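# Move tablecloth from side table to big table with six arms

## Task

Six arms are mounted on the big table's top (scene frame, metres, heading in degrees counter-clockwise from +x): arm1 at x=-0.87 y=+0.65 z=+0.72 heading -90; arm2 at x=-0.87 y=-0.65 z=+0.72 heading +90; arm3 at x=+0.00 y=+0.65 z=+0.72 heading -90; arm4 at x=+0.00 y=-0.65 z=+0.72 heading +90; arm5 at x=+0.87 y=+0.65 z=+0.72 heading -90; arm6 at x=+0.87 y=-0.65 z=+0.72 heading +90. Remove the tablecloth from the side table and lay it on the big table so that no part of it droops over an edge. Every item standing on the side table must finish upright on the uncovered side-table top, close to its original spot. At the end all grippers must be open and the arms withdrawn; nothing may depend on a robot holding it to count as done.

## Robot and tools

Robots: six identical i2rt Big YAM arms named arm1 to arm6. Each has six joints, a two-finger gripper and a wrist camera that, with joints 1 and 6 at 0 and the hand level and forward, sits above the hand looking toward the fingertips. The hand reaches roughly 1.0 m from the joint-1 axis. Joints move at different speeds, so the hand can sweep a wide, curved path between postures. Odd arms sit on the +y side facing -y; even arms sit on the -y side facing +y.

Frame: one scene frame, origin on the floor, +z up. The hand point is midway between the fingertips; its z axis runs along the fingers and its y axis is the direction the fingers open and close. No output prints the foot poses.

execute_actions: argument actions is a list holding one action or none. The action is an object keyed by arm name; under each name goes joints, an object of absolute targets (not offsets) by joint name, in radians except the gripper in metres. Ranges (tolerance for done in brackets): joint1_rad -2.879 to 2.879 (±0.045), rotates the arm about its foot, positive counter-clockwise seen from above, 0 unfolds along the foot's heading; joint2_rad 0 to 3.141 (±0.14), shoulder, 0 points the upper arm back and roughly level, positive raises then swings forward; joint3_rad 0 to 3.019 (±0.09), elbow, 0 folded, positive opens; joint4_rad -1.692 to 1.57 (±0.055), hand pitch, positive tips fingers up; joint5_rad -1.57 to 1.57 (±0.03), hand yaw, positive toward the arm's right; joint6_rad -2.094 to 2.094 (±0.035), hand roll, positive clockwise seen from behind; gripper_m 0 to 0.093 (±0.003), fingertip gap, grip force about 50-62 N per pad or less. Any subset of joints or arms may be given; omitted ones may keep pushing toward earlier targets. All motions in an action start at once and may finish at different times; no action runs beyond 15 s. An unknown key or out-of-range value rejects the whole call with no motion. Optional cameras lists which images to return: arm1_cam_wrist to arm6_cam_wrist, cam_high, cam_low, or all (default when omitted or null); [] returns none. An empty actions list just reports state and images.

wait: seconds, 0 to 10; commands nothing, the simulation continues, returns state and images.

zoom_image: camera name and region [x0, y0, x1, y1] in pixels of that camera's latest full image, top-left origin, at most 504 by 504.

finished_scene: scene number (1 or 2); ends it irreversibly after the last command is held and reports success, then gives the next scene's task. A reply without a tool call ends all remaining scenes.

Results: joint_positions per arm; joint torques in arm-joint order, which include friction, per-arm offsets and noise and are nonzero even in free air. joint_status tells how each commanded motion ended: off_target (stopped short, may still push); contact_stop or time_out (holds where it stopped, though a timed-out joint may keep a target at most 0.375, 0.375, 0.113, 0.225, 0.075, 0.3 rad away, joints 1-6, and move on its own if freed); not_followed, together with a "joint command not followed" line and a cause, means a self/inter-arm collision check withheld those arm targets (the gripper still acts) and they may be retried on later actions. on_its_own lists uncommanded behaviour; its "held at" is a target, not the position. A pictures line names the returned images in order. If a result reports a stop, later motion, wait and finished_scene calls in the same reply are skipped.

Cameras: cam_high and cam_low are fixed in the room; calibration (OpenCV conventions, K, distortion, T_world_to_cam) was given for scene 1 and may be off by a couple of degrees and millimetres; wrist-camera poses derive from reported joints and carry extra error.

Cautions: arms do not stop on contact and can push hard. To relieve a push, resend the joint's current reported position; tiny target changes may not move a joint. Loaded joints sag. Sustained pushing heats motors: MOTOR HOT appears from 85 °C, and at 100 °C the arm's motors and gripper go limp (OVER-TEMPERATURE FAULT, keys marked limit_stop_at_motor_heat; resend targets after cooling). Arms pressing hard against each other fail the task; the collision check ignores fingers, gripper housings and wrist cameras and may react late, and nothing reports arm-to-arm contact. Knocking rigid objects out of the work area fails the task (cloth excepted). Avoid drops, slips, slams and hard hits. Motor heat partly carries into the next scene.

Each tool is called after ">>>" as name(argument=value, ...), one argument or row to a line, values as JSON.

## Session

>>> execute_actions(
  actions=[],
)

Scene clock: 0.00 s.
Joint torques (N m, as the arm reports them, + toward a larger angle): no reading
Motor temperatures (°C, as the motors report them): arm1=[26 27 28 26 27 27] | arm2=[29 29 30 30 27 28] | arm3=[27 28 26 29 29 30] | arm4=[27 27 30 29 30 28] | arm5=[27 29 30 29 30 31] | arm6=[30 27 29 26 27 29]
arm1.joint_positions: joint1_rad=-0.010 joint2_rad=+0.421 joint3_rad=+1.470 joint4_rad=-1.523 joint5_rad=+0.015 joint6_rad=+0.004 gripper_m=+0.095
arm1.joint_status: not commanded
arm1.hand: x=-0.8709 y=+0.5370 z=+1.3497 quat_wxyz=(-0.369, -0.602, -0.605, +0.369) (m; scene frame)
arm2.joint_positions: joint1_rad=-0.017 joint2_rad=+0.455 joint3_rad=+1.454 joint4_rad=-1.551 joint5_rad=-0.001 joint6_rad=+0.008 gripper_m=+0.094
arm2.joint_status: not commanded
arm2.hand: x=-0.8682 y=-0.5231 z=+1.3115 quat_wxyz=(-0.349, +0.607, -0.626, -0.342) (m; scene frame)
arm3.joint_positions: joint1_rad=-0.009 joint2_rad=+0.448 joint3_rad=+1.477 joint4_rad=-1.524 joint5_rad=-0.017 joint6_rad=+0.010 gripper_m=+0.095
arm3.joint_status: not commanded
arm3.hand: x=-0.0038 y=+0.5294 z=+1.3170 quat_wxyz=(-0.369, -0.613, -0.599, +0.358) (m; scene frame)
arm4.joint_positions: joint1_rad=+0.000 joint2_rad=+0.422 joint3_rad=+1.469 joint4_rad=-1.531 joint5_rad=+0.002 joint6_rad=+0.013 gripper_m=+0.094
arm4.joint_status: not commanded
arm4.hand: x=-0.0069 y=-0.5381 z=+1.3055 quat_wxyz=(-0.365, +0.607, -0.603, -0.367) (m; scene frame)
arm5.joint_positions: joint1_rad=-0.012 joint2_rad=+0.422 joint3_rad=+1.474 joint4_rad=-1.550 joint5_rad=+0.007 joint6_rad=-0.001 gripper_m=+0.095
arm5.joint_status: not commanded
arm5.hand: x=+0.8654 y=+0.5398 z=+1.3181 quat_wxyz=(-0.352, -0.619, -0.597, +0.369) (m; scene frame)
arm6.joint_positions: joint1_rad=+0.015 joint2_rad=+0.432 joint3_rad=+1.482 joint4_rad=-1.535 joint5_rad=-0.012 joint6_rad=+0.001 gripper_m=+0.095
arm6.joint_status: not commanded
arm6.hand: x=+0.8633 y=-0.5377 z=+1.3852 quat_wxyz=(-0.359, +0.615, -0.595, -0.373) (m; scene frame)
pictures: arm1_cam_wrist, arm2_cam_wrist, arm3_cam_wrist, arm4_cam_wrist, arm5_cam_wrist, arm6_cam_wrist, cam_high, cam_low
Images, in order (width x height): arm1_cam_wrist 616x616, arm2_cam_wrist 616x616, arm3_cam_wrist 616x616, arm4_cam_wrist 616x616, arm5_cam_wrist 616x616, arm6_cam_wrist 616x616, cam_high 504x504, cam_low 504x504.

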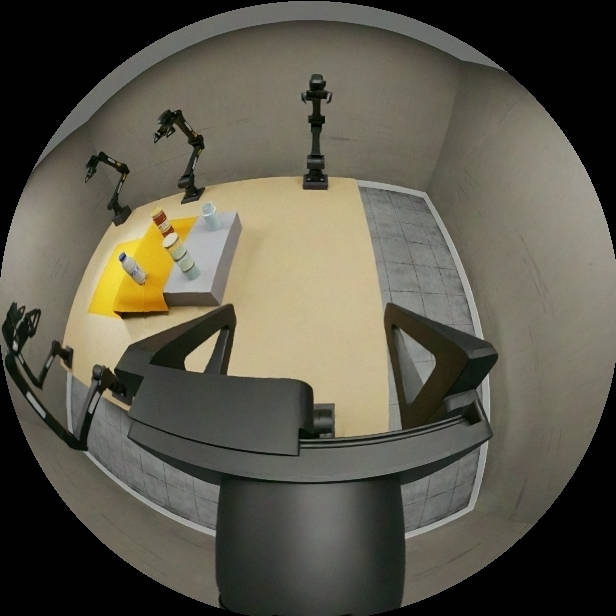

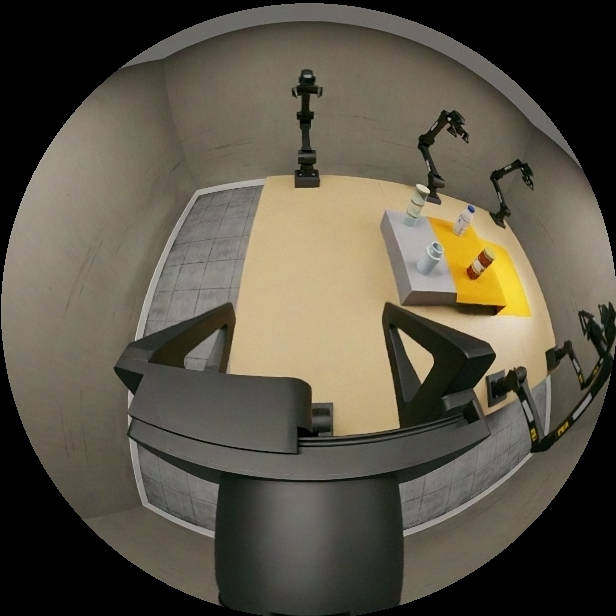

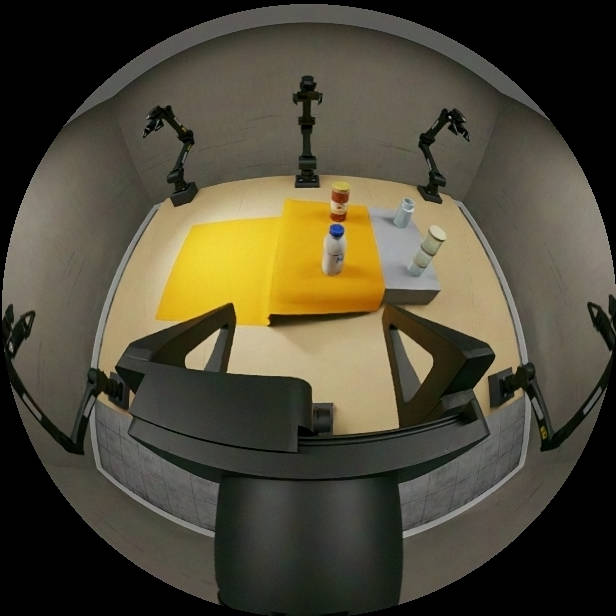

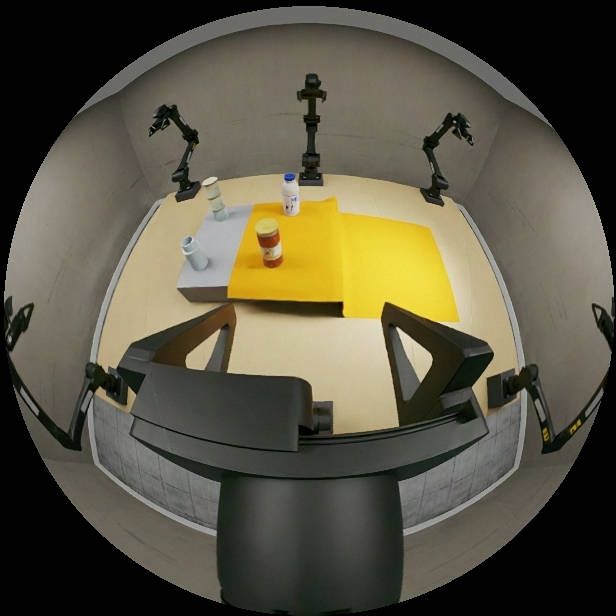

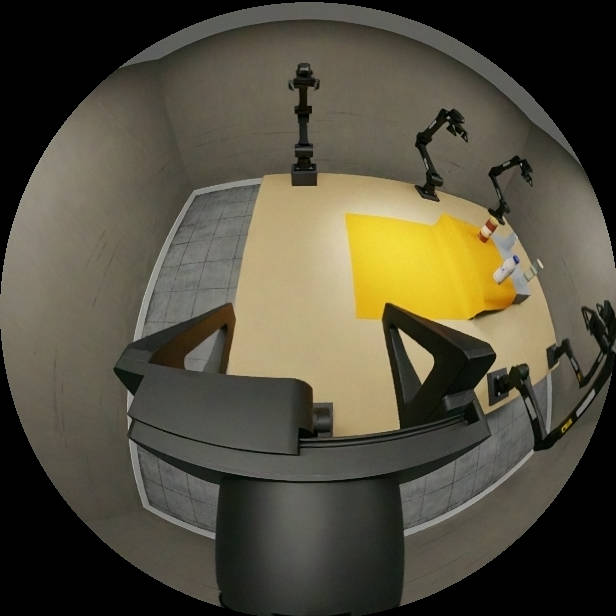

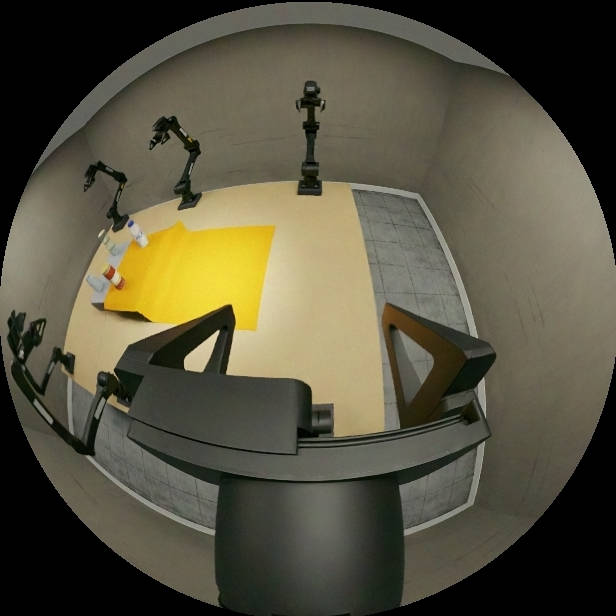

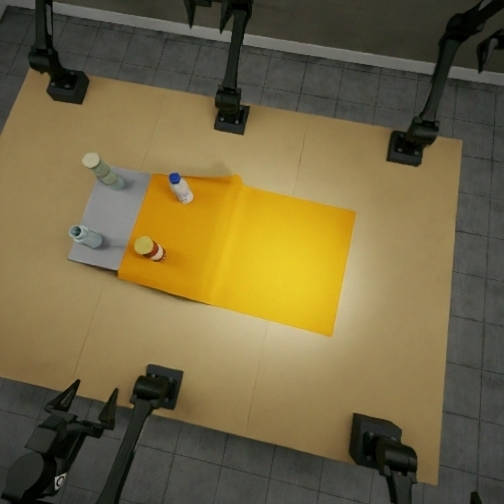

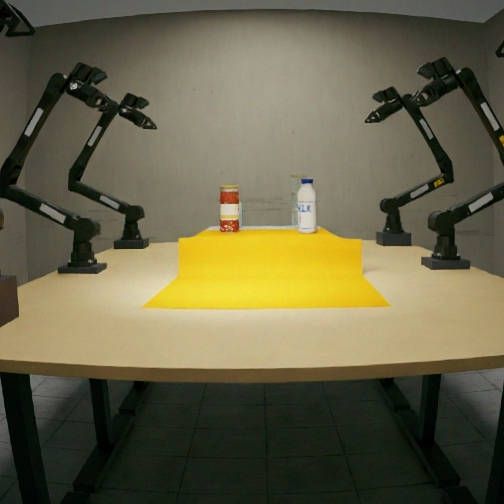

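>>> zoom_image(
  camera="cam_high",
  region=[50, 130, 370, 350],
)

>>> zoom_image(
  camera="cam_low",
  region=[130, 160, 400, 320],
)

>>> zoom_image(
  camera="arm4_cam_wrist",
  region=[160, 160, 470, 330],
)

Region (50, 130, 370, 350) of cam_high's 504x504 image, scaled by 1.575, with more detail than that image has; it fills the top 346 rows of this view, and the rest is white.

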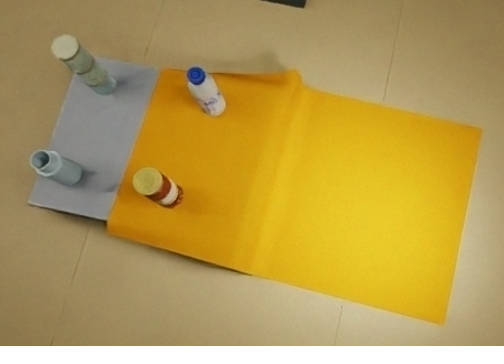

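Region (130, 160, 400, 320) of cam_low's 504x504 image, scaled by 1.867, with more detail than that image has; it fills the top 299 rows of this view, and the rest is white.

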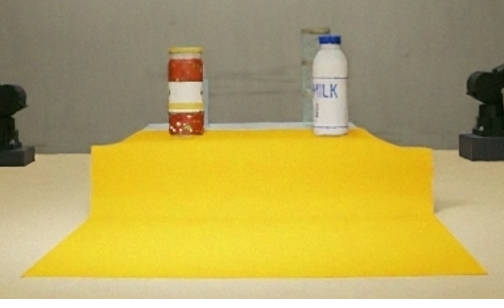

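Region (160, 160, 470, 330) of arm4_cam_wrist's 616x616 image, scaled by 1.626, with more detail than that image has; it fills the top 276 rows of this view, and the rest is white.

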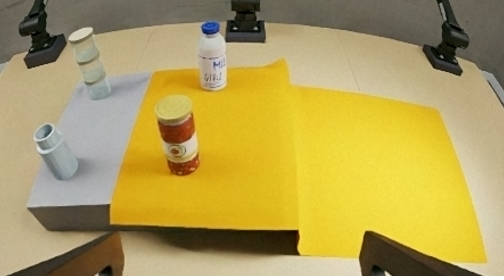

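>>> execute_actions(
  actions=[
    {"arm1":{"joints":{"joint4_rad":-0.5}},"arm2":{"joints":{"joint3_rad":2.2}},"arm3":{"joints":{"joint2_rad":1.0,"joint1_rad":-0.145}},"arm4":{"joints":{"joint2_rad":1.0,"joint3_rad":1.0,"joint4_rad":-0.8,"joint1_rad":0.2}},"arm5":{"joints":{"joint1_rad":-1.0,"joint2_rad":1.2}},"arm6":{"joints":{"joint1_rad":1.0,"joint5_rad":0.6}}},
  ],
  cameras=["cam_high","cam_low"],
)

Scene clock: 39.07 s.
Joint torques (N m, as the arm reports them, + toward a larger angle): arm1=[ 0.99  6.24  6.33  2.22  0.02 -0.05] | arm2=[ 0.1  13.06 -0.86  2.06  0.03  0.05] | arm3=[-0.88 -2.4  10.66  1.61 -0.12  0.11] | arm4=[-0.91 -9.19 13.16  2.48 -0.04 -0.1 ] | arm5=[ 0.12 -9.55  9.26  0.73  0.01 -0.12] | arm6=[1.18 7.54 8.48 1.81 0.34 0.06]
Motor temperatures (°C, as the motors report them): arm1=[26 27 32 26 27 27] | arm2=[29 29 34 30 27 28] | arm3=[27 29 29 29 29 30] | arm4=[27 27 32 29 30 28] | arm5=[27 29 35 29 30 31] | arm6=[30 28 33 26 27 29]
arm1.joint_positions: joint1_rad=-0.010 joint2_rad=+0.421 joint3_rad=+1.470 joint4_rad=-0.524 joint5_rad=+0.015 joint6_rad=+0.004 gripper_m=+0.095
arm1.joint_status: all done
arm1.hand: x=-0.8711 y=+0.5429 z=+1.5851 quat_wxyz=(-0.617, -0.355, -0.351, +0.608) (m; scene frame)
arm2.joint_positions: joint1_rad=-0.017 joint2_rad=+0.443 joint3_rad=+2.205 joint4_rad=-1.551 joint5_rad=-0.001 joint6_rad=+0.008 gripper_m=+0.094
arm2.joint_status: all done
arm2.hand: x=-0.8752 y=-0.7736 z=+1.5415 quat_wxyz=(-0.555, +0.438, -0.451, -0.545) (m; scene frame)
arm3.joint_positions: joint1_rad=-0.137 joint2_rad=+0.992 joint3_rad=+1.477 joint4_rad=-1.524 joint5_rad=-0.017 joint6_rad=+0.010 gripper_m=+0.095
arm3.joint_status: all done
arm3.hand: x=-0.0495 y=+0.3214 z=+1.2024 quat_wxyz=(-0.183, -0.732, -0.628, +0.191) (m; scene frame)
arm4.joint_positions: joint1_rad=+0.193 joint2_rad=+1.010 joint3_rad=+0.979 joint4_rad=-0.824 joint5_rad=+0.002 joint6_rad=+0.013 gripper_m=+0.094
arm4.joint_status: all done
arm4.hand: x=-0.0889 y=-0.2383 z=+1.0312 quat_wxyz=(-0.224, +0.724, -0.594, -0.269) (m; scene frame)
arm5.joint_positions: joint1_rad=-1.005 joint2_rad=+1.211 joint3_rad=+1.476 joint4_rad=-1.550 joint5_rad=+0.007 joint6_rad=-0.001 gripper_m=+0.095
arm5.joint_status: all done
arm5.hand: x=+0.5364 y=+0.4485 z=+1.1295 quat_wxyz=(-0.034, -0.953, -0.267, +0.138) (m; scene frame)
arm6.joint_positions: joint1_rad=+0.995 joint2_rad=+0.432 joint3_rad=+1.482 joint4_rad=-1.535 joint5_rad=+0.596 joint6_rad=+0.001 gripper_m=+0.095
arm6.joint_status: all done
arm6.hand: x=+0.8455 y=-0.5228 z=+1.3989 quat_wxyz=(-0.381, +0.743, -0.374, -0.403) (m; scene frame)
pictures: cam_high, cam_low
Images, in order (width x height): cam_high 504x504, cam_low 504x504.

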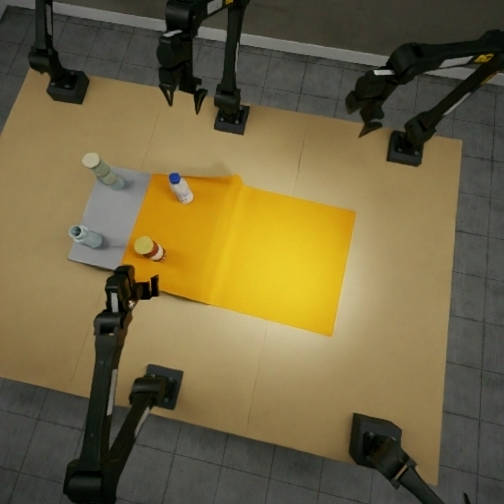

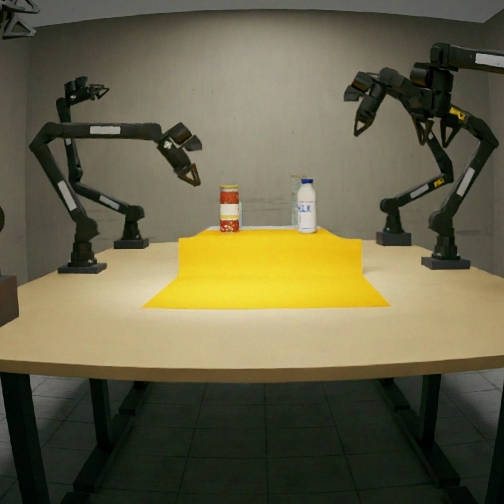

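>>> execute_actions(
  actions=[
    {"arm3":{"joints":{"joint1_rad":-0.131,"joint2_rad":0.958,"joint3_rad":0.385,"joint4_rad":0.11}},"arm4":{"joints":{"joint1_rad":0.187,"joint2_rad":1.13,"joint3_rad":0.535,"joint4_rad":0.135}},"arm5":{"joints":{"joint1_rad":-1.382,"joint2_rad":2.0,"joint3_rad":1.58,"joint4_rad":0.12,"joint5_rad":-1.0,"joint6_rad":-0.52}},"arm6":{"joints":{"joint1_rad":1.33,"joint2_rad":2.13,"joint3_rad":1.655,"joint4_rad":0.18,"joint5_rad":1.0,"joint6_rad":0.52}}},
  ],
  cameras=["arm3_cam_wrist","arm4_cam_wrist","arm5_cam_wrist","arm6_cam_wrist","cam_high","cam_low"],
)

Scene clock: 86.53 s.
Joint torques (N m, as the arm reports them, + toward a larger angle): arm1=[ 0.95  6.22  6.33  2.22  0.02 -0.05] | arm2=[ 0.66 13.69 -0.51  2.12 -0.02  0.08] | arm3=[ 0.28 -3.01  9.13  2.95 -0.12  0.12] | arm4=[-2.27 -9.83  9.68  2.94 -0.04 -0.11] | arm5=[ -0.05 -24.42   9.54   2.23  -0.34  -0.25] | arm6=[  1.31 -24.8   11.72   2.17   0.41   0.16]
Motor temperatures (°C, as the motors report them): arm1=[26 28 32 26 27 27] | arm2=[29 32 31 30 27 28] | arm3=[27 28 32 29 29 30] | arm4=[27 27 35 29 30 28] | arm5=[27 30 40 29 30 31] | arm6=[30 28 34 27 27 29]
arm1.joint_positions: joint1_rad=-0.010 joint2_rad=+0.421 joint3_rad=+1.470 joint4_rad=-0.524 joint5_rad=+0.015 joint6_rad=+0.004 gripper_m=+0.095
arm1.joint_status: not commanded
arm1.hand: x=-0.8711 y=+0.5429 z=+1.5851 quat_wxyz=(-0.617, -0.355, -0.351, +0.608) (m; scene frame)
arm2.joint_positions: joint1_rad=-0.017 joint2_rad=+0.443 joint3_rad=+2.205 joint4_rad=-1.551 joint5_rad=-0.001 joint6_rad=+0.008 gripper_m=+0.094
arm2.joint_status: not commanded
arm2.hand: x=-0.8752 y=-0.7736 z=+1.5415 quat_wxyz=(-0.555, +0.438, -0.451, -0.545) (m; scene frame)
arm3.joint_positions: joint1_rad=-0.137 joint2_rad=+0.963 joint3_rad=+0.391 joint4_rad=+0.086 joint5_rad=-0.017 joint6_rad=+0.010 gripper_m=+0.095
arm3.joint_status: all done
arm3.hand: x=-0.0570 y=+0.2549 z=+0.9102 quat_wxyz=(-0.348, -0.649, -0.558, +0.383) (m; scene frame)
arm4.joint_positions: joint1_rad=+0.193 joint2_rad=+1.144 joint3_rad=+0.538 joint4_rad=+0.108 joint5_rad=+0.002 joint6_rad=+0.013 gripper_m=+0.094
arm4.joint_status: all done
arm4.hand: x=-0.0949 y=-0.2030 z=+0.9094 quat_wxyz=(-0.324, +0.665, -0.545, -0.395) (m; scene frame)
arm5.joint_positions: joint1_rad=-1.384 joint2_rad=+2.008 joint3_rad=+1.561 joint4_rad=+0.100 joint5_rad=-0.998 joint6_rad=-0.508 gripper_m=+0.095
arm5.joint_status: all done
arm5.hand: x=+0.1590 y=+0.3841 z=+0.9801 quat_wxyz=(-0.300, -0.587, -0.498, +0.564) (m; scene frame)
arm6.joint_positions: joint1_rad=+1.323 joint2_rad=+2.134 joint3_rad=+1.632 joint4_rad=+0.163 joint5_rad=+0.997 joint6_rad=+0.504 gripper_m=+0.095
arm6.joint_status: all done
arm6.hand: x=+0.1513 y=-0.3268 z=+0.9905 quat_wxyz=(-0.322, +0.569, -0.516, -0.554) (m; scene frame)
pictures: arm3_cam_wrist, arm4_cam_wrist, arm5_cam_wrist, arm6_cam_wrist, cam_high, cam_low
camera_calibration (this result's frames):
arm3_cam_wrist: T_world_to_cam=[[-0.991472, 0.126796, -0.0301159, -0.0627425], [0.127027, 0.888584, -0.440775, 0.185601], [-0.0291279, -0.440841, -0.897113, 1.0545], [0, 0, 0, 1]] pos_world=[-0.0550682, 0.307901, 1.02592]
arm4_cam_wrist: T_world_to_cam=[[0.980899, 0.194398, 0.00676735, 0.123789], [0.178492, -0.885719, -0.428536, 0.2281], [-0.0773126, 0.421558, -0.9035, 1.02811], [0, 0, 0, 1]] pos_world=[-0.0826532, -0.255438, 1.0258]
arm5_cam_wrist: T_world_to_cam=[[-0.921493, 0.330188, 0.204517, -0.179674], [0.120263, 0.743259, -0.658105, 0.347582], [-0.369308, -0.581843, -0.724617, 1.1112], [0, 0, 0, 1]] pos_world=[0.203004, 0.447525, 1.07068]
arm6_cam_wrist: T_world_to_cam=[[0.945128, 0.253, -0.206699, 0.13922], [0.0501607, -0.73756, -0.673416, 0.421321], [-0.322827, 0.626096, -0.709779, 1.08827], [0, 0, 0, 1]] pos_world=[0.198608, -0.405833, 1.08493]
Images, in order (width x height): arm3_cam_wrist 616x616, arm4_cam_wrist 616x616, arm5_cam_wrist 616x616, arm6_cam_wrist 616x616, cam_high 504x504, cam_low 504x504.

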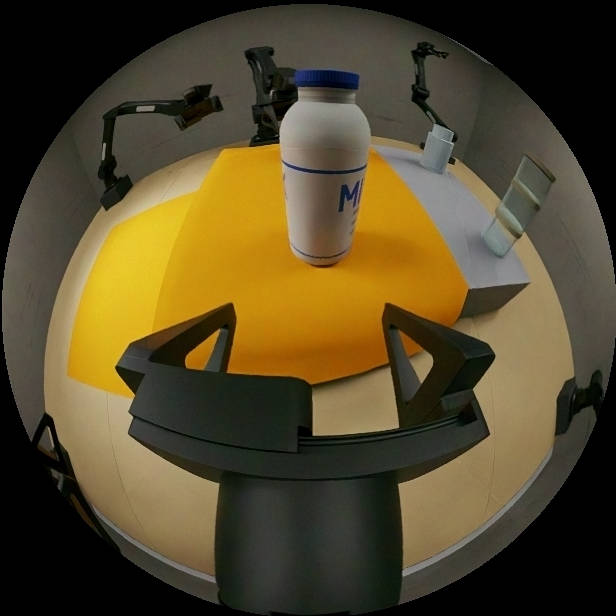

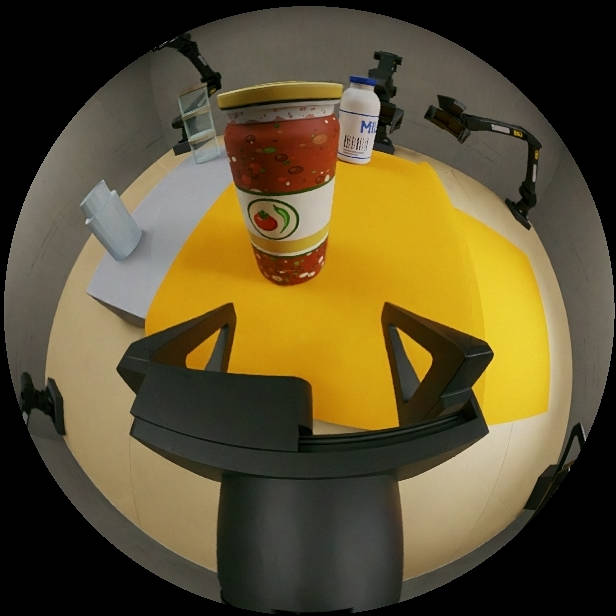

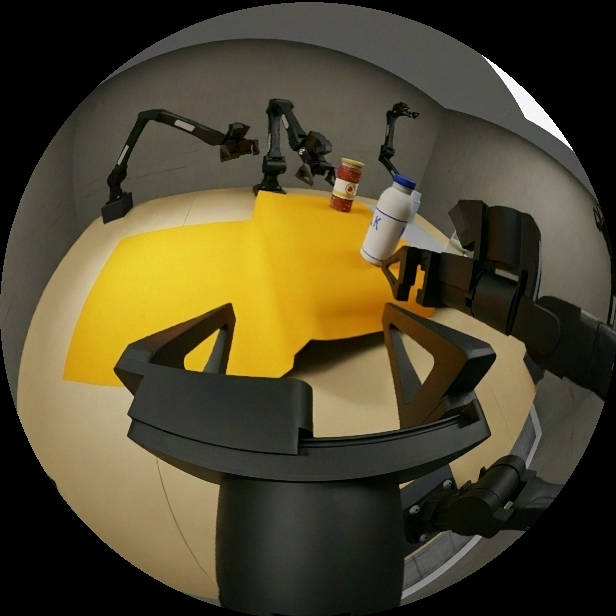

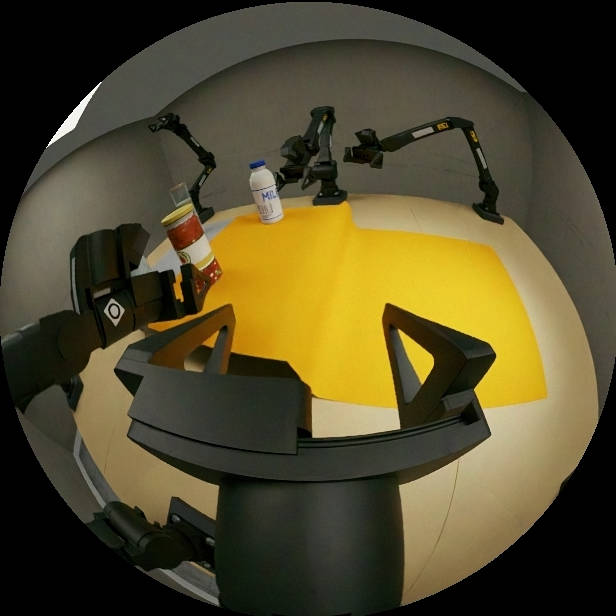

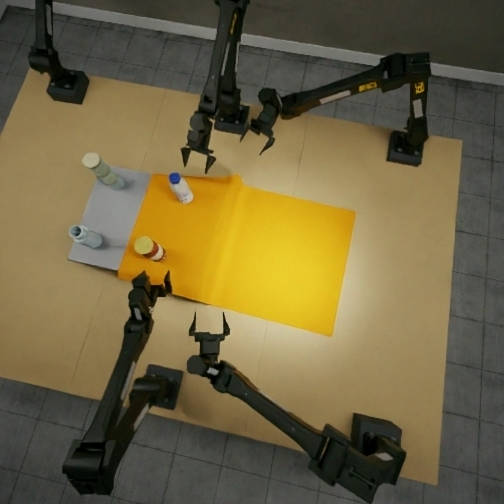

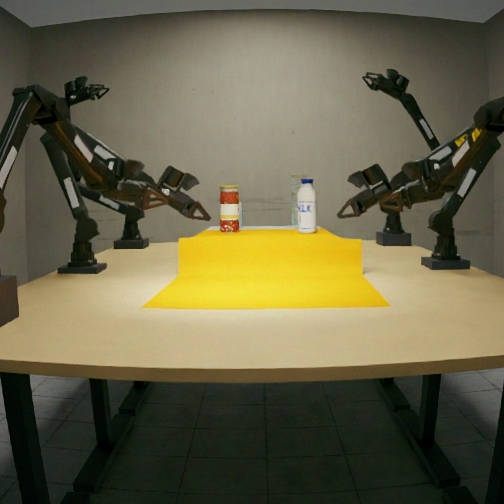

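>>> execute_actions(
  actions=[
    {"arm3":{"joints":{"joint1_rad":-0.174,"joint2_rad":1.14,"joint3_rad":0.385,"joint4_rad":0.535}},"arm4":{"joints":{"joint1_rad":0.232,"joint2_rad":1.2,"joint3_rad":0.467,"joint4_rad":0.52}},"arm5":{"joints":{"joint2_rad":2.305,"joint3_rad":1.705,"joint4_rad":0.04}},"arm6":{"joints":{"joint1_rad":1.37,"joint2_rad":2.472,"joint3_rad":1.848,"joint4_rad":0.065}}},
  ],
  cameras=["arm3_cam_wrist","arm4_cam_wrist","arm5_cam_wrist","arm6_cam_wrist","cam_high","cam_low"],
)

Scene clock: 138.73 s.
Joint torques (N m, as the arm reports them, + toward a larger angle): arm1=[ 1.    6.22  6.32  2.21  0.02 -0.05] | arm2=[ 0.66 12.55 -0.39  2.03  0.02  0.09] | arm3=[-0.94 -4.47  8.16  3.06 -0.12  0.12] | arm4=[-0.95 -8.87  9.51  3.07 -0.04 -0.11] | arm5=[ -0.11 -27.3    8.52   0.99  -0.42  -0.27] | arm6=[  0.17 -29.63  11.09   1.51   0.42   0.17]
Motor temperatures (°C, as the motors report them): arm1=[26 28 33 26 27 27] | arm2=[29 33 31 30 27 28] | arm3=[27 28 32 30 29 30] | arm4=[27 27 34 29 30 28] | arm5=[27 35 42 29 30 31] | arm6=[30 34 38 27 27 29]
arm1.joint_positions: joint1_rad=-0.010 joint2_rad=+0.421 joint3_rad=+1.470 joint4_rad=-0.524 joint5_rad=+0.015 joint6_rad=+0.004 gripper_m=+0.095
arm1.joint_status: not commanded
arm1.hand: x=-0.8711 y=+0.5429 z=+1.5851 quat_wxyz=(-0.617, -0.355, -0.351, +0.608) (m; scene frame)
arm2.joint_positions: joint1_rad=-0.017 joint2_rad=+0.443 joint3_rad=+2.205 joint4_rad=-1.551 joint5_rad=-0.001 joint6_rad=+0.008 gripper_m=+0.094
arm2.joint_status: not commanded
arm2.hand: x=-0.8752 y=-0.7736 z=+1.5415 quat_wxyz=(-0.555, +0.438, -0.451, -0.545) (m; scene frame)
arm3.joint_positions: joint1_rad=-0.165 joint2_rad=+1.144 joint3_rad=+0.391 joint4_rad=+0.511 joint5_rad=-0.017 joint6_rad=+0.010 gripper_m=+0.095
arm3.joint_status: all done
arm3.hand: x=-0.0761 y=+0.2129 z=+0.9348 quat_wxyz=(-0.407, -0.603, -0.505, +0.465) (m; scene frame)
arm4.joint_positions: joint1_rad=+0.227 joint2_rad=+1.203 joint3_rad=+0.463 joint4_rad=+0.492 joint5_rad=+0.002 joint6_rad=+0.013 gripper_m=+0.094
arm4.joint_status: all done
arm4.hand: x=-0.1130 y=-0.1941 z=+0.9317 quat_wxyz=(-0.380, +0.619, -0.489, -0.482) (m; scene frame)
arm5.joint_positions: joint1_rad=-1.384 joint2_rad=+2.312 joint3_rad=+1.688 joint4_rad=+0.047 joint5_rad=-1.000 joint6_rad=-0.508 gripper_m=+0.095
arm5.joint_status: all done
arm5.hand: x=+0.1270 y=+0.3789 z=+0.8067 quat_wxyz=(-0.343, -0.652, -0.472, +0.484) (m; scene frame)
arm6.joint_positions: joint1_rad=+1.375 joint2_rad=+2.500 joint3_rad=+1.820 joint4_rad=+0.065 joint5_rad=+0.998 joint6_rad=+0.505 gripper_m=+0.095
arm6.joint_status: all done
arm6.hand: x=+0.1117 y=-0.3590 z=+0.7808 quat_wxyz=(-0.358, +0.660, -0.470, -0.465) (m; scene frame)
pictures: arm3_cam_wrist, arm4_cam_wrist, arm5_cam_wrist, arm6_cam_wrist, cam_high, cam_low
camera_calibration (this result's frames):
arm3_cam_wrist: T_world_to_cam=[[-0.988379, 0.149958, -0.0248818, -0.0851696], [0.130558, 0.753618, -0.644217, 0.455331], [-0.0778544, -0.639979, -0.764438, 0.972214], [0, 0, 0, 1]] pos_world=[-0.0679357, 0.291823, 1.03441]
arm4_cam_wrist: T_world_to_cam=[[0.97359, 0.228265, 0.00410023, 0.147843], [0.178093, -0.748116, -0.639223, 0.471771], [-0.142845, 0.623072, -0.76901, 0.949464], [0, 0, 0, 1]] pos_world=[-0.0923319, -0.272392, 1.03111]
arm5_cam_wrist: T_world_to_cam=[[-0.94563, 0.325216, 0.00438895, -0.00552444], [0.261045, 0.766951, -0.58621, 0.156372], [-0.194011, -0.553191, -0.810148, 1.00663], [0, 0, 0, 1]] pos_world=[0.149252, 0.438724, 0.907207]
arm6_cam_wrist: T_world_to_cam=[[0.954879, 0.294834, 0.0357515, -0.0339301], [0.258779, -0.766892, -0.58729, 0.157193], [-0.145736, 0.570043, -0.808586, 0.984075], [0, 0, 0, 1]] pos_world=[0.135136, -0.430411, 0.889241]
Images, in order (width x height): arm3_cam_wrist 616x616, arm4_cam_wrist 616x616, arm5_cam_wrist 616x616, arm6_cam_wrist 616x616, cam_high 504x504, cam_low 504x504.

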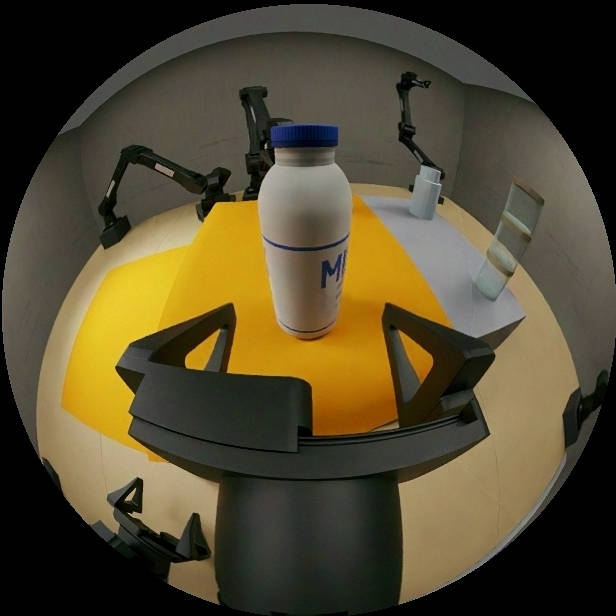

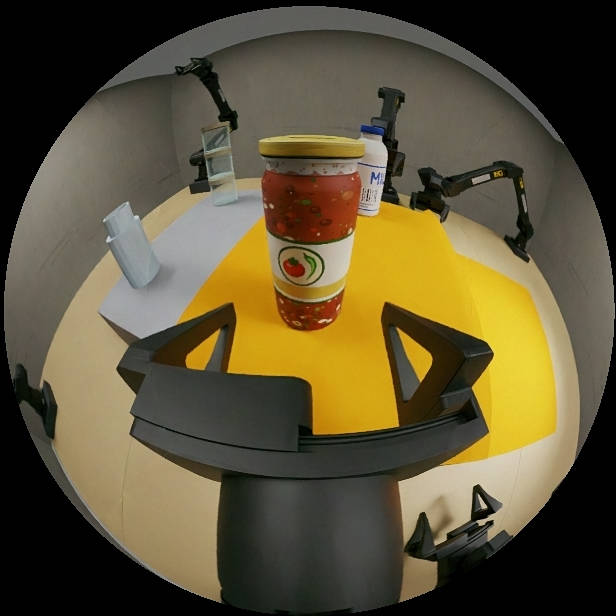

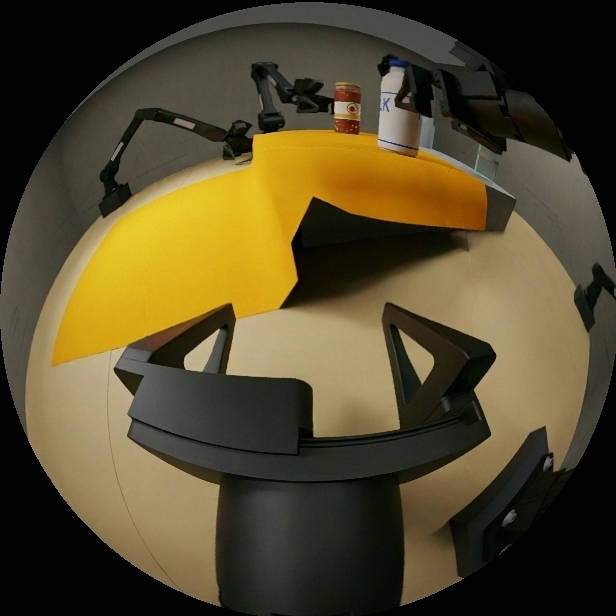

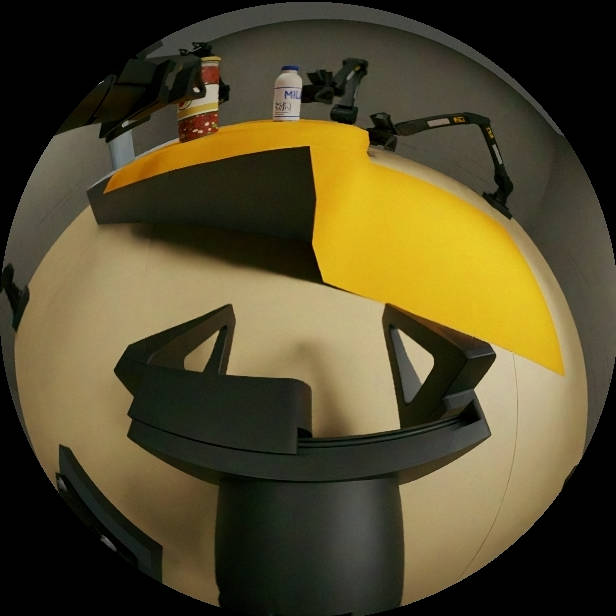

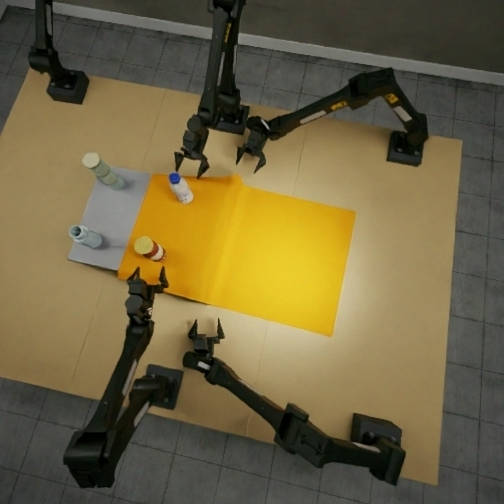

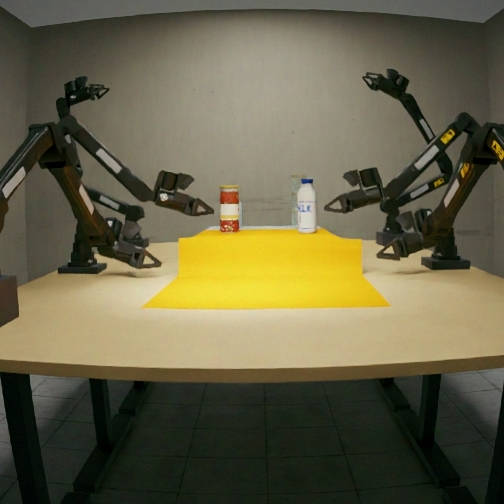

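>>> execute_actions(
  actions=[
    {"arm3":{"joints":{"joint2_rad":1.388,"joint3_rad":0.6,"joint4_rad":0.578}},"arm4":{"joints":{"joint2_rad":1.44,"joint3_rad":0.695,"joint4_rad":0.54}},"arm5":{"joints":{"joint2_rad":2.378,"joint3_rad":1.81,"joint4_rad":0.15,"joint6_rad":-0.38,"gripper_m":0.075}},"arm6":{"joints":{"joint2_rad":2.53,"joint3_rad":1.975,"joint4_rad":0.135,"joint6_rad":0.38,"gripper_m":0.075}}},
  ],
  cameras=["arm3_cam_wrist","arm4_cam_wrist","cam_high","cam_low"],
)

Scene clock: 161.33 s.
Joint torques (N m, as the arm reports them, + toward a larger angle): arm1=[ 0.97  6.19  6.33  2.22  0.02 -0.05] | arm2=[ 0.13 12.66 -0.43  1.82  0.06  0.07] | arm3=[-0.93 -7.07 10.89  2.95 -0.12  0.12] | arm4=[ -0.88 -12.11  12.96   2.95  -0.04  -0.11] | arm5=[ -0.08 -23.71  10.27   2.1   -0.32   0.05] | arm6=[  0.37 -27.    12.45   1.88   0.37  -0.15]
Motor temperatures (°C, as the motors report them): arm1=[26 28 33 26 27 27] | arm2=[29 33 31 30 27 28] | arm3=[27 29 32 30 29 30] | arm4=[27 27 34 29 30 28] | arm5=[27 37 42 29 30 31] | arm6=[30 36 38 27 27 29]
arm1.joint_positions: joint1_rad=-0.010 joint2_rad=+0.421 joint3_rad=+1.470 joint4_rad=-0.524 joint5_rad=+0.015 joint6_rad=+0.004 gripper_m=+0.095
arm1.joint_status: not commanded
arm1.hand: x=-0.8711 y=+0.5429 z=+1.5851 quat_wxyz=(-0.617, -0.355, -0.351, +0.608) (m; scene frame)
arm2.joint_positions: joint1_rad=-0.017 joint2_rad=+0.443 joint3_rad=+2.205 joint4_rad=-1.551 joint5_rad=-0.001 joint6_rad=+0.008 gripper_m=+0.094
arm2.joint_status: not commanded
arm2.hand: x=-0.8752 y=-0.7736 z=+1.5415 quat_wxyz=(-0.555, +0.438, -0.451, -0.545) (m; scene frame)
arm3.joint_positions: joint1_rad=-0.165 joint2_rad=+1.382 joint3_rad=+0.571 joint4_rad=+0.556 joint5_rad=-0.017 joint6_rad=+0.010 gripper_m=+0.095
arm3.joint_status: all done
arm3.hand: x=-0.0890 y=+0.1397 z=+0.9285 quat_wxyz=(-0.404, -0.606, -0.507, +0.461) (m; scene frame)
arm4.joint_positions: joint1_rad=+0.227 joint2_rad=+1.439 joint3_rad=+0.646 joint4_rad=+0.514 joint5_rad=+0.002 joint6_rad=+0.013 gripper_m=+0.094
arm4.joint_status: all done
arm4.hand: x=-0.1305 y=-0.1219 z=+0.9158 quat_wxyz=(-0.372, +0.627, -0.495, -0.472) (m; scene frame)
arm5.joint_positions: joint1_rad=-1.384 joint2_rad=+2.334 joint3_rad=+1.773 joint4_rad=+0.133 joint5_rad=-1.000 joint6_rad=-0.393 gripper_m=+0.075
arm5.joint_status: all done
arm5.hand: x=+0.0970 y=+0.3738 z=+0.8416 quat_wxyz=(-0.346, -0.638, -0.453, +0.517) (m; scene frame)
arm6.joint_positions: joint1_rad=+1.375 joint2_rad=+2.520 joint3_rad=+1.940 joint4_rad=+0.121 joint5_rad=+0.998 joint6_rad=+0.397 gripper_m=+0.075
arm6.joint_status: all done
arm6.hand: x=+0.0729 y=-0.3519 z=+0.8273 quat_wxyz=(-0.358, +0.642, -0.455, -0.503) (m; scene frame)
pictures: arm3_cam_wrist, arm4_cam_wrist, cam_high, cam_low
camera_calibration (this result's frames):
arm3_cam_wrist: T_world_to_cam=[[-0.988341, 0.15016, -0.0251671, -0.0868403], [0.131804, 0.761079, -0.635127, 0.498797], [-0.0762163, -0.63104, -0.771997, 0.92541], [0, 0, 0, 1]] pos_world=[-0.0810401, 0.217387, 1.02903]
arm4_cam_wrist: T_world_to_cam=[[0.97364, 0.228048, 0.00441774, 0.148147], [0.182596, -0.767688, -0.614259, 0.494032], [-0.136689, 0.598874, -0.789092, 0.90603], [0, 0, 0, 1]] pos_world=[-0.110606, -0.197119, 1.01775]
Images, in order (width x height): arm3_cam_wrist 616x616, arm4_cam_wrist 616x616, cam_high 504x504, cam_low 504x504.

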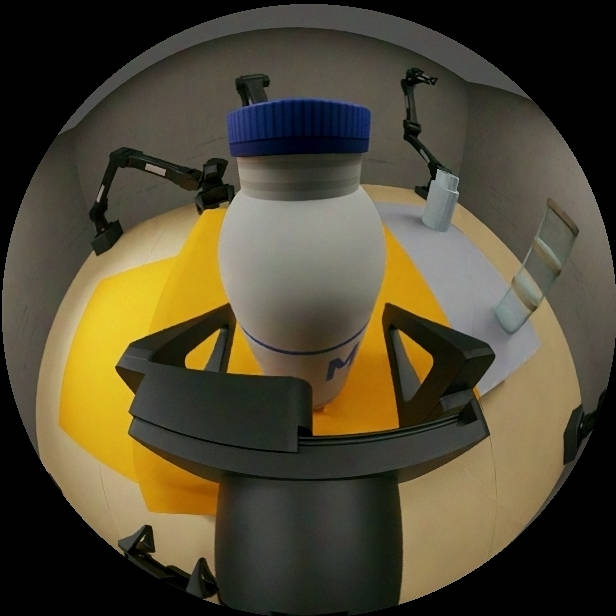

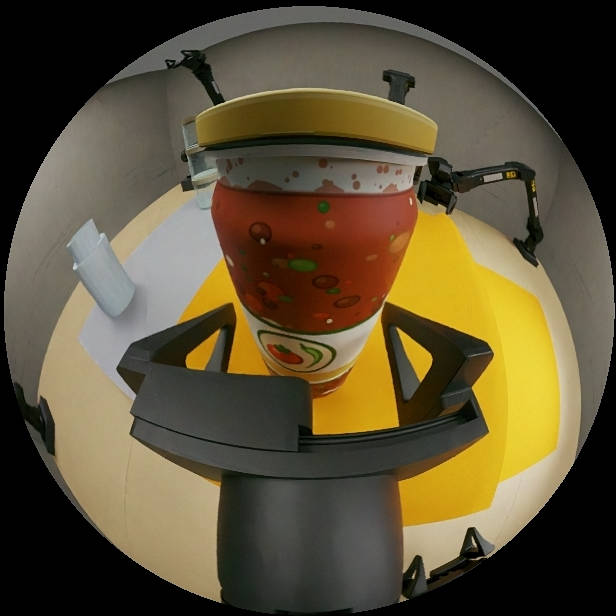

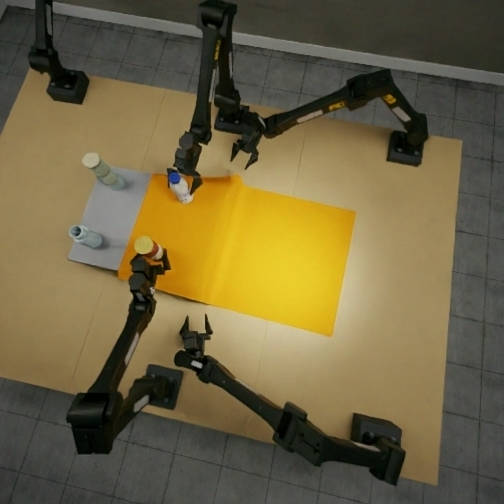

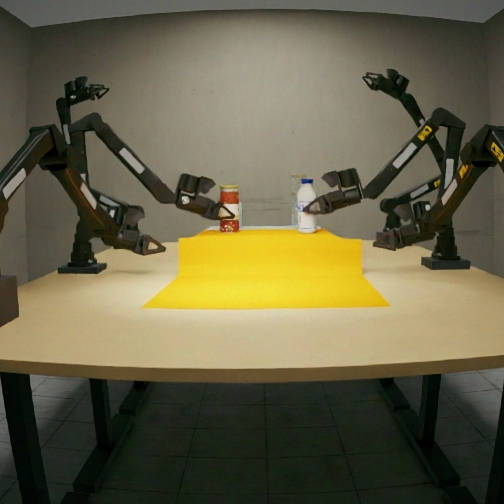

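>>> execute_actions(
  actions=[],
  cameras=[],
)

Scene clock: 164.13 s.
Joint torques (N m, as the arm reports them, + toward a larger angle): arm1=[ 0.97  6.24  6.32  2.22  0.02 -0.06] | arm2=[ 0.43 12.49 -0.43  1.85 -0.01  0.1 ] | arm3=[-0.92 -6.83 10.87  2.94 -0.12  0.12] | arm4=[ -0.93 -12.19  12.99   2.97  -0.05  -0.1 ] | arm5=[ -0.1  -23.73  10.25   2.08  -0.32   0.04] | arm6=[  0.38 -27.38  12.27   2.     0.39  -0.12]
Motor temperatures (°C, as the motors report them): arm1=[26 28 33 26 27 27] | arm2=[29 33 31 30 27 28] | arm3=[27 29 32 30 29 30] | arm4=[27 28 35 29 30 28] | arm5=[27 36 42 29 30 31] | arm6=[30 36 39 27 27 29]
arm1.joint_positions: joint1_rad=-0.010 joint2_rad=+0.421 joint3_rad=+1.470 joint4_rad=-0.524 joint5_rad=+0.015 joint6_rad=+0.004 gripper_m=+0.095
arm1.joint_status: not commanded
arm1.hand: x=-0.8711 y=+0.5429 z=+1.5851 quat_wxyz=(-0.617, -0.355, -0.351, +0.608) (m; scene frame)
arm2.joint_positions: joint1_rad=-0.017 joint2_rad=+0.443 joint3_rad=+2.205 joint4_rad=-1.551 joint5_rad=-0.001 joint6_rad=+0.008 gripper_m=+0.094
arm2.joint_status: not commanded
arm2.hand: x=-0.8752 y=-0.7736 z=+1.5415 quat_wxyz=(-0.555, +0.438, -0.451, -0.545) (m; scene frame)
arm3.joint_positions: joint1_rad=-0.165 joint2_rad=+1.382 joint3_rad=+0.571 joint4_rad=+0.556 joint5_rad=-0.017 joint6_rad=+0.010 gripper_m=+0.095
arm3.joint_status: all done
arm3.hand: x=-0.0890 y=+0.1397 z=+0.9285 quat_wxyz=(-0.404, -0.606, -0.507, +0.461) (m; scene frame)
arm4.joint_positions: joint1_rad=+0.227 joint2_rad=+1.439 joint3_rad=+0.646 joint4_rad=+0.514 joint5_rad=+0.002 joint6_rad=+0.013 gripper_m=+0.094
arm4.joint_status: all done
arm4.hand: x=-0.1305 y=-0.1219 z=+0.9158 quat_wxyz=(-0.372, +0.627, -0.495, -0.472) (m; scene frame)
arm5.joint_positions: joint1_rad=-1.384 joint2_rad=+2.334 joint3_rad=+1.773 joint4_rad=+0.133 joint5_rad=-1.000 joint6_rad=-0.392 gripper_m=+0.075
arm5.joint_status: all done
arm5.hand: x=+0.0970 y=+0.3738 z=+0.8416 quat_wxyz=(-0.346, -0.638, -0.453, +0.517) (m; scene frame)
arm6.joint_positions: joint1_rad=+1.375 joint2_rad=+2.520 joint3_rad=+1.940 joint4_rad=+0.121 joint5_rad=+0.998 joint6_rad=+0.396 gripper_m=+0.075
arm6.joint_status: all done
arm6.hand: x=+0.0729 y=-0.3519 z=+0.8273 quat_wxyz=(-0.358, +0.642, -0.455, -0.503) (m; scene frame)
pictures: none
No camera images: the call's "cameras" was empty. Leave "cameras" out to get every camera's image.

>>> execute_actions(
  actions=[
    {"arm3":{"joints":{"joint3_rad":0.63}},"arm4":{"joints":{"joint3_rad":0.74}},"arm5":{"joints":{"joint2_rad":2.435,"joint3_rad":1.85}},"arm6":{"joints":{"joint2_rad":2.57,"joint3_rad":1.99}}},
  ],
  cameras=["arm5_cam_wrist","arm6_cam_wrist","cam_low"],
)

Scene clock: 173.23 s.
Joint torques (N m, as the arm reports them, + toward a larger angle): arm1=[ 0.98  6.2   6.33  2.22  0.01 -0.05] | arm2=[-0.78 13.28 -0.62  1.85  0.03  0.07] | arm3=[-0.91 -6.87 11.86  2.95 -0.12  0.12] | arm4=[ -0.93 -12.62  13.83   2.99  -0.03  -0.1 ] | arm5=[ -0.14 -24.41  10.29   2.1   -0.34   0.03] | arm6=[  0.78 -26.54  13.04   1.98   0.41  -0.1 ]
Motor temperatures (°C, as the motors report them): arm1=[26 28 33 26 27 27] | arm2=[29 33 31 30 27 28] | arm3=[27 29 33 30 29 30] | arm4=[27 28 36 29 30 28] | arm5=[27 36 44 29 30 31] | arm6=[30 36 39 27 27 29]
arm1.joint_positions: joint1_rad=-0.010 joint2_rad=+0.421 joint3_rad=+1.470 joint4_rad=-0.524 joint5_rad=+0.015 joint6_rad=+0.004 gripper_m=+0.095
arm1.joint_status: not commanded
arm1.hand: x=-0.8711 y=+0.5429 z=+1.5851 quat_wxyz=(-0.617, -0.355, -0.351, +0.608) (m; scene frame)
arm2.joint_positions: joint1_rad=-0.017 joint2_rad=+0.443 joint3_rad=+2.205 joint4_rad=-1.551 joint5_rad=-0.001 joint6_rad=+0.008 gripper_m=+0.094
arm2.joint_status: not commanded
arm2.hand: x=-0.8752 y=-0.7736 z=+1.5415 quat_wxyz=(-0.555, +0.438, -0.451, -0.545) (m; scene frame)
arm3.joint_positions: joint1_rad=-0.165 joint2_rad=+1.382 joint3_rad=+0.591 joint4_rad=+0.556 joint5_rad=-0.017 joint6_rad=+0.010 gripper_m=+0.095
arm3.joint_status: all done
arm3.hand: x=-0.0902 y=+0.1331 z=+0.9387 quat_wxyz=(-0.409, -0.601, -0.503, +0.468) (m; scene frame)
arm4.joint_positions: joint1_rad=+0.227 joint2_rad=+1.439 joint3_rad=+0.684 joint4_rad=+0.514 joint5_rad=+0.002 joint6_rad=+0.013 gripper_m=+0.094
arm4.joint_status: all done
arm4.hand: x=-0.1337 y=-0.1097 z=+0.9353 quat_wxyz=(-0.382, +0.618, -0.488, -0.484) (m; scene frame)
arm5.joint_positions: joint1_rad=-1.384 joint2_rad=+2.396 joint3_rad=+1.811 joint4_rad=+0.133 joint5_rad=-1.000 joint6_rad=-0.392 gripper_m=+0.075
arm5.joint_status: all done
arm5.hand: x=+0.0903 y=+0.3727 z=+0.8109 quat_wxyz=(-0.350, -0.645, -0.450, +0.509) (m; scene frame)
arm6.joint_positions: joint1_rad=+1.375 joint2_rad=+2.556 joint3_rad=+1.946 joint4_rad=+0.121 joint5_rad=+0.998 joint6_rad=+0.396 gripper_m=+0.075
arm6.joint_status: all done
arm6.hand: x=+0.0759 y=-0.3523 z=+0.8005 quat_wxyz=(-0.363, +0.651, -0.451, -0.492) (m; scene frame)
pictures: arm5_cam_wrist, arm6_cam_wrist, cam_low
camera_calibration (this result's frames):
arm5_cam_wrist: T_world_to_cam=[[-0.935172, 0.354189, 0.00163836, -0.0477214], [0.272808, 0.723235, -0.634434, 0.227442], [-0.225894, -0.592858, -0.772975, 0.986986], [0, 0, 0, 1]] pos_world=[0.116279, 0.437551, 0.907291]
arm6_cam_wrist: T_world_to_cam=[[0.946101, 0.322606, 0.0286002, 0.0137486], [0.266341, -0.724759, -0.635442, 0.235987], [-0.184269, 0.60881, -0.771619, 0.97798], [0, 0, 0, 1]] pos_world=[0.104351, -0.428806, 0.90419]
Images, in order (width x height): arm5_cam_wrist 616x616, arm6_cam_wrist 616x616, cam_low 504x504.

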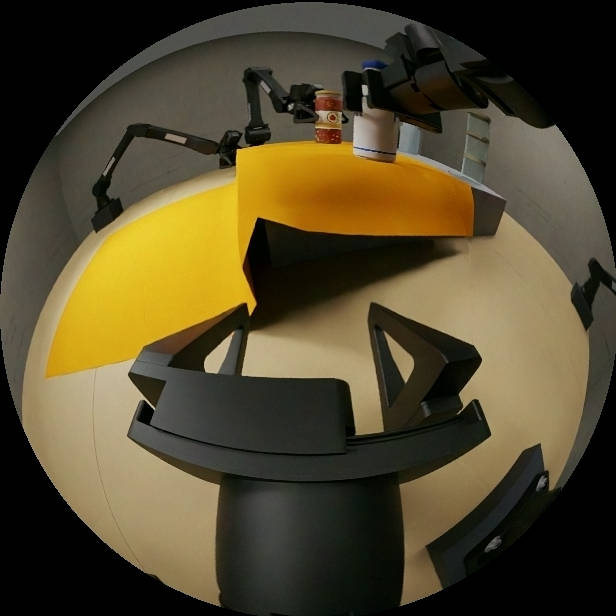

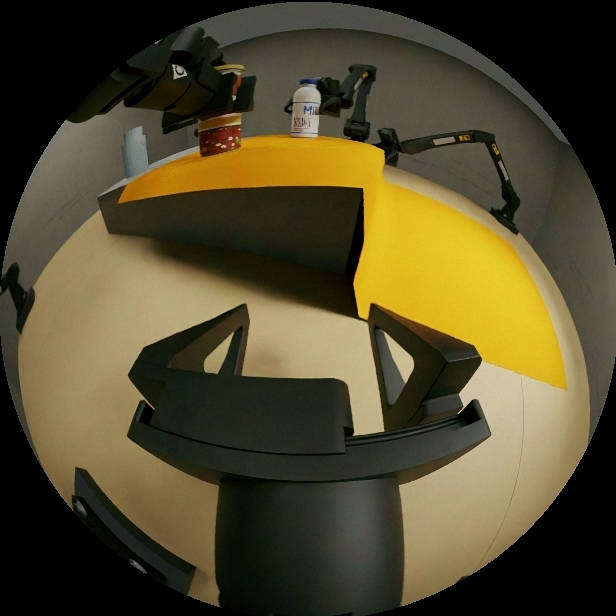

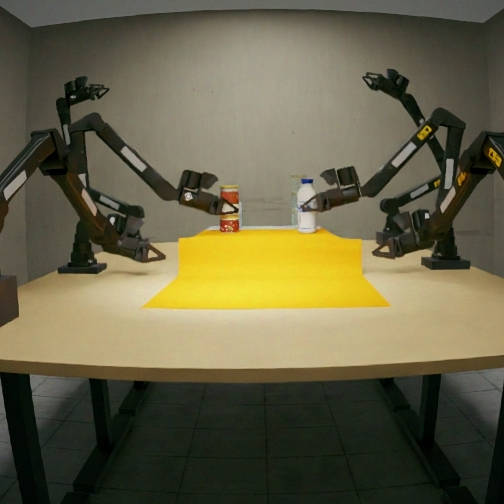

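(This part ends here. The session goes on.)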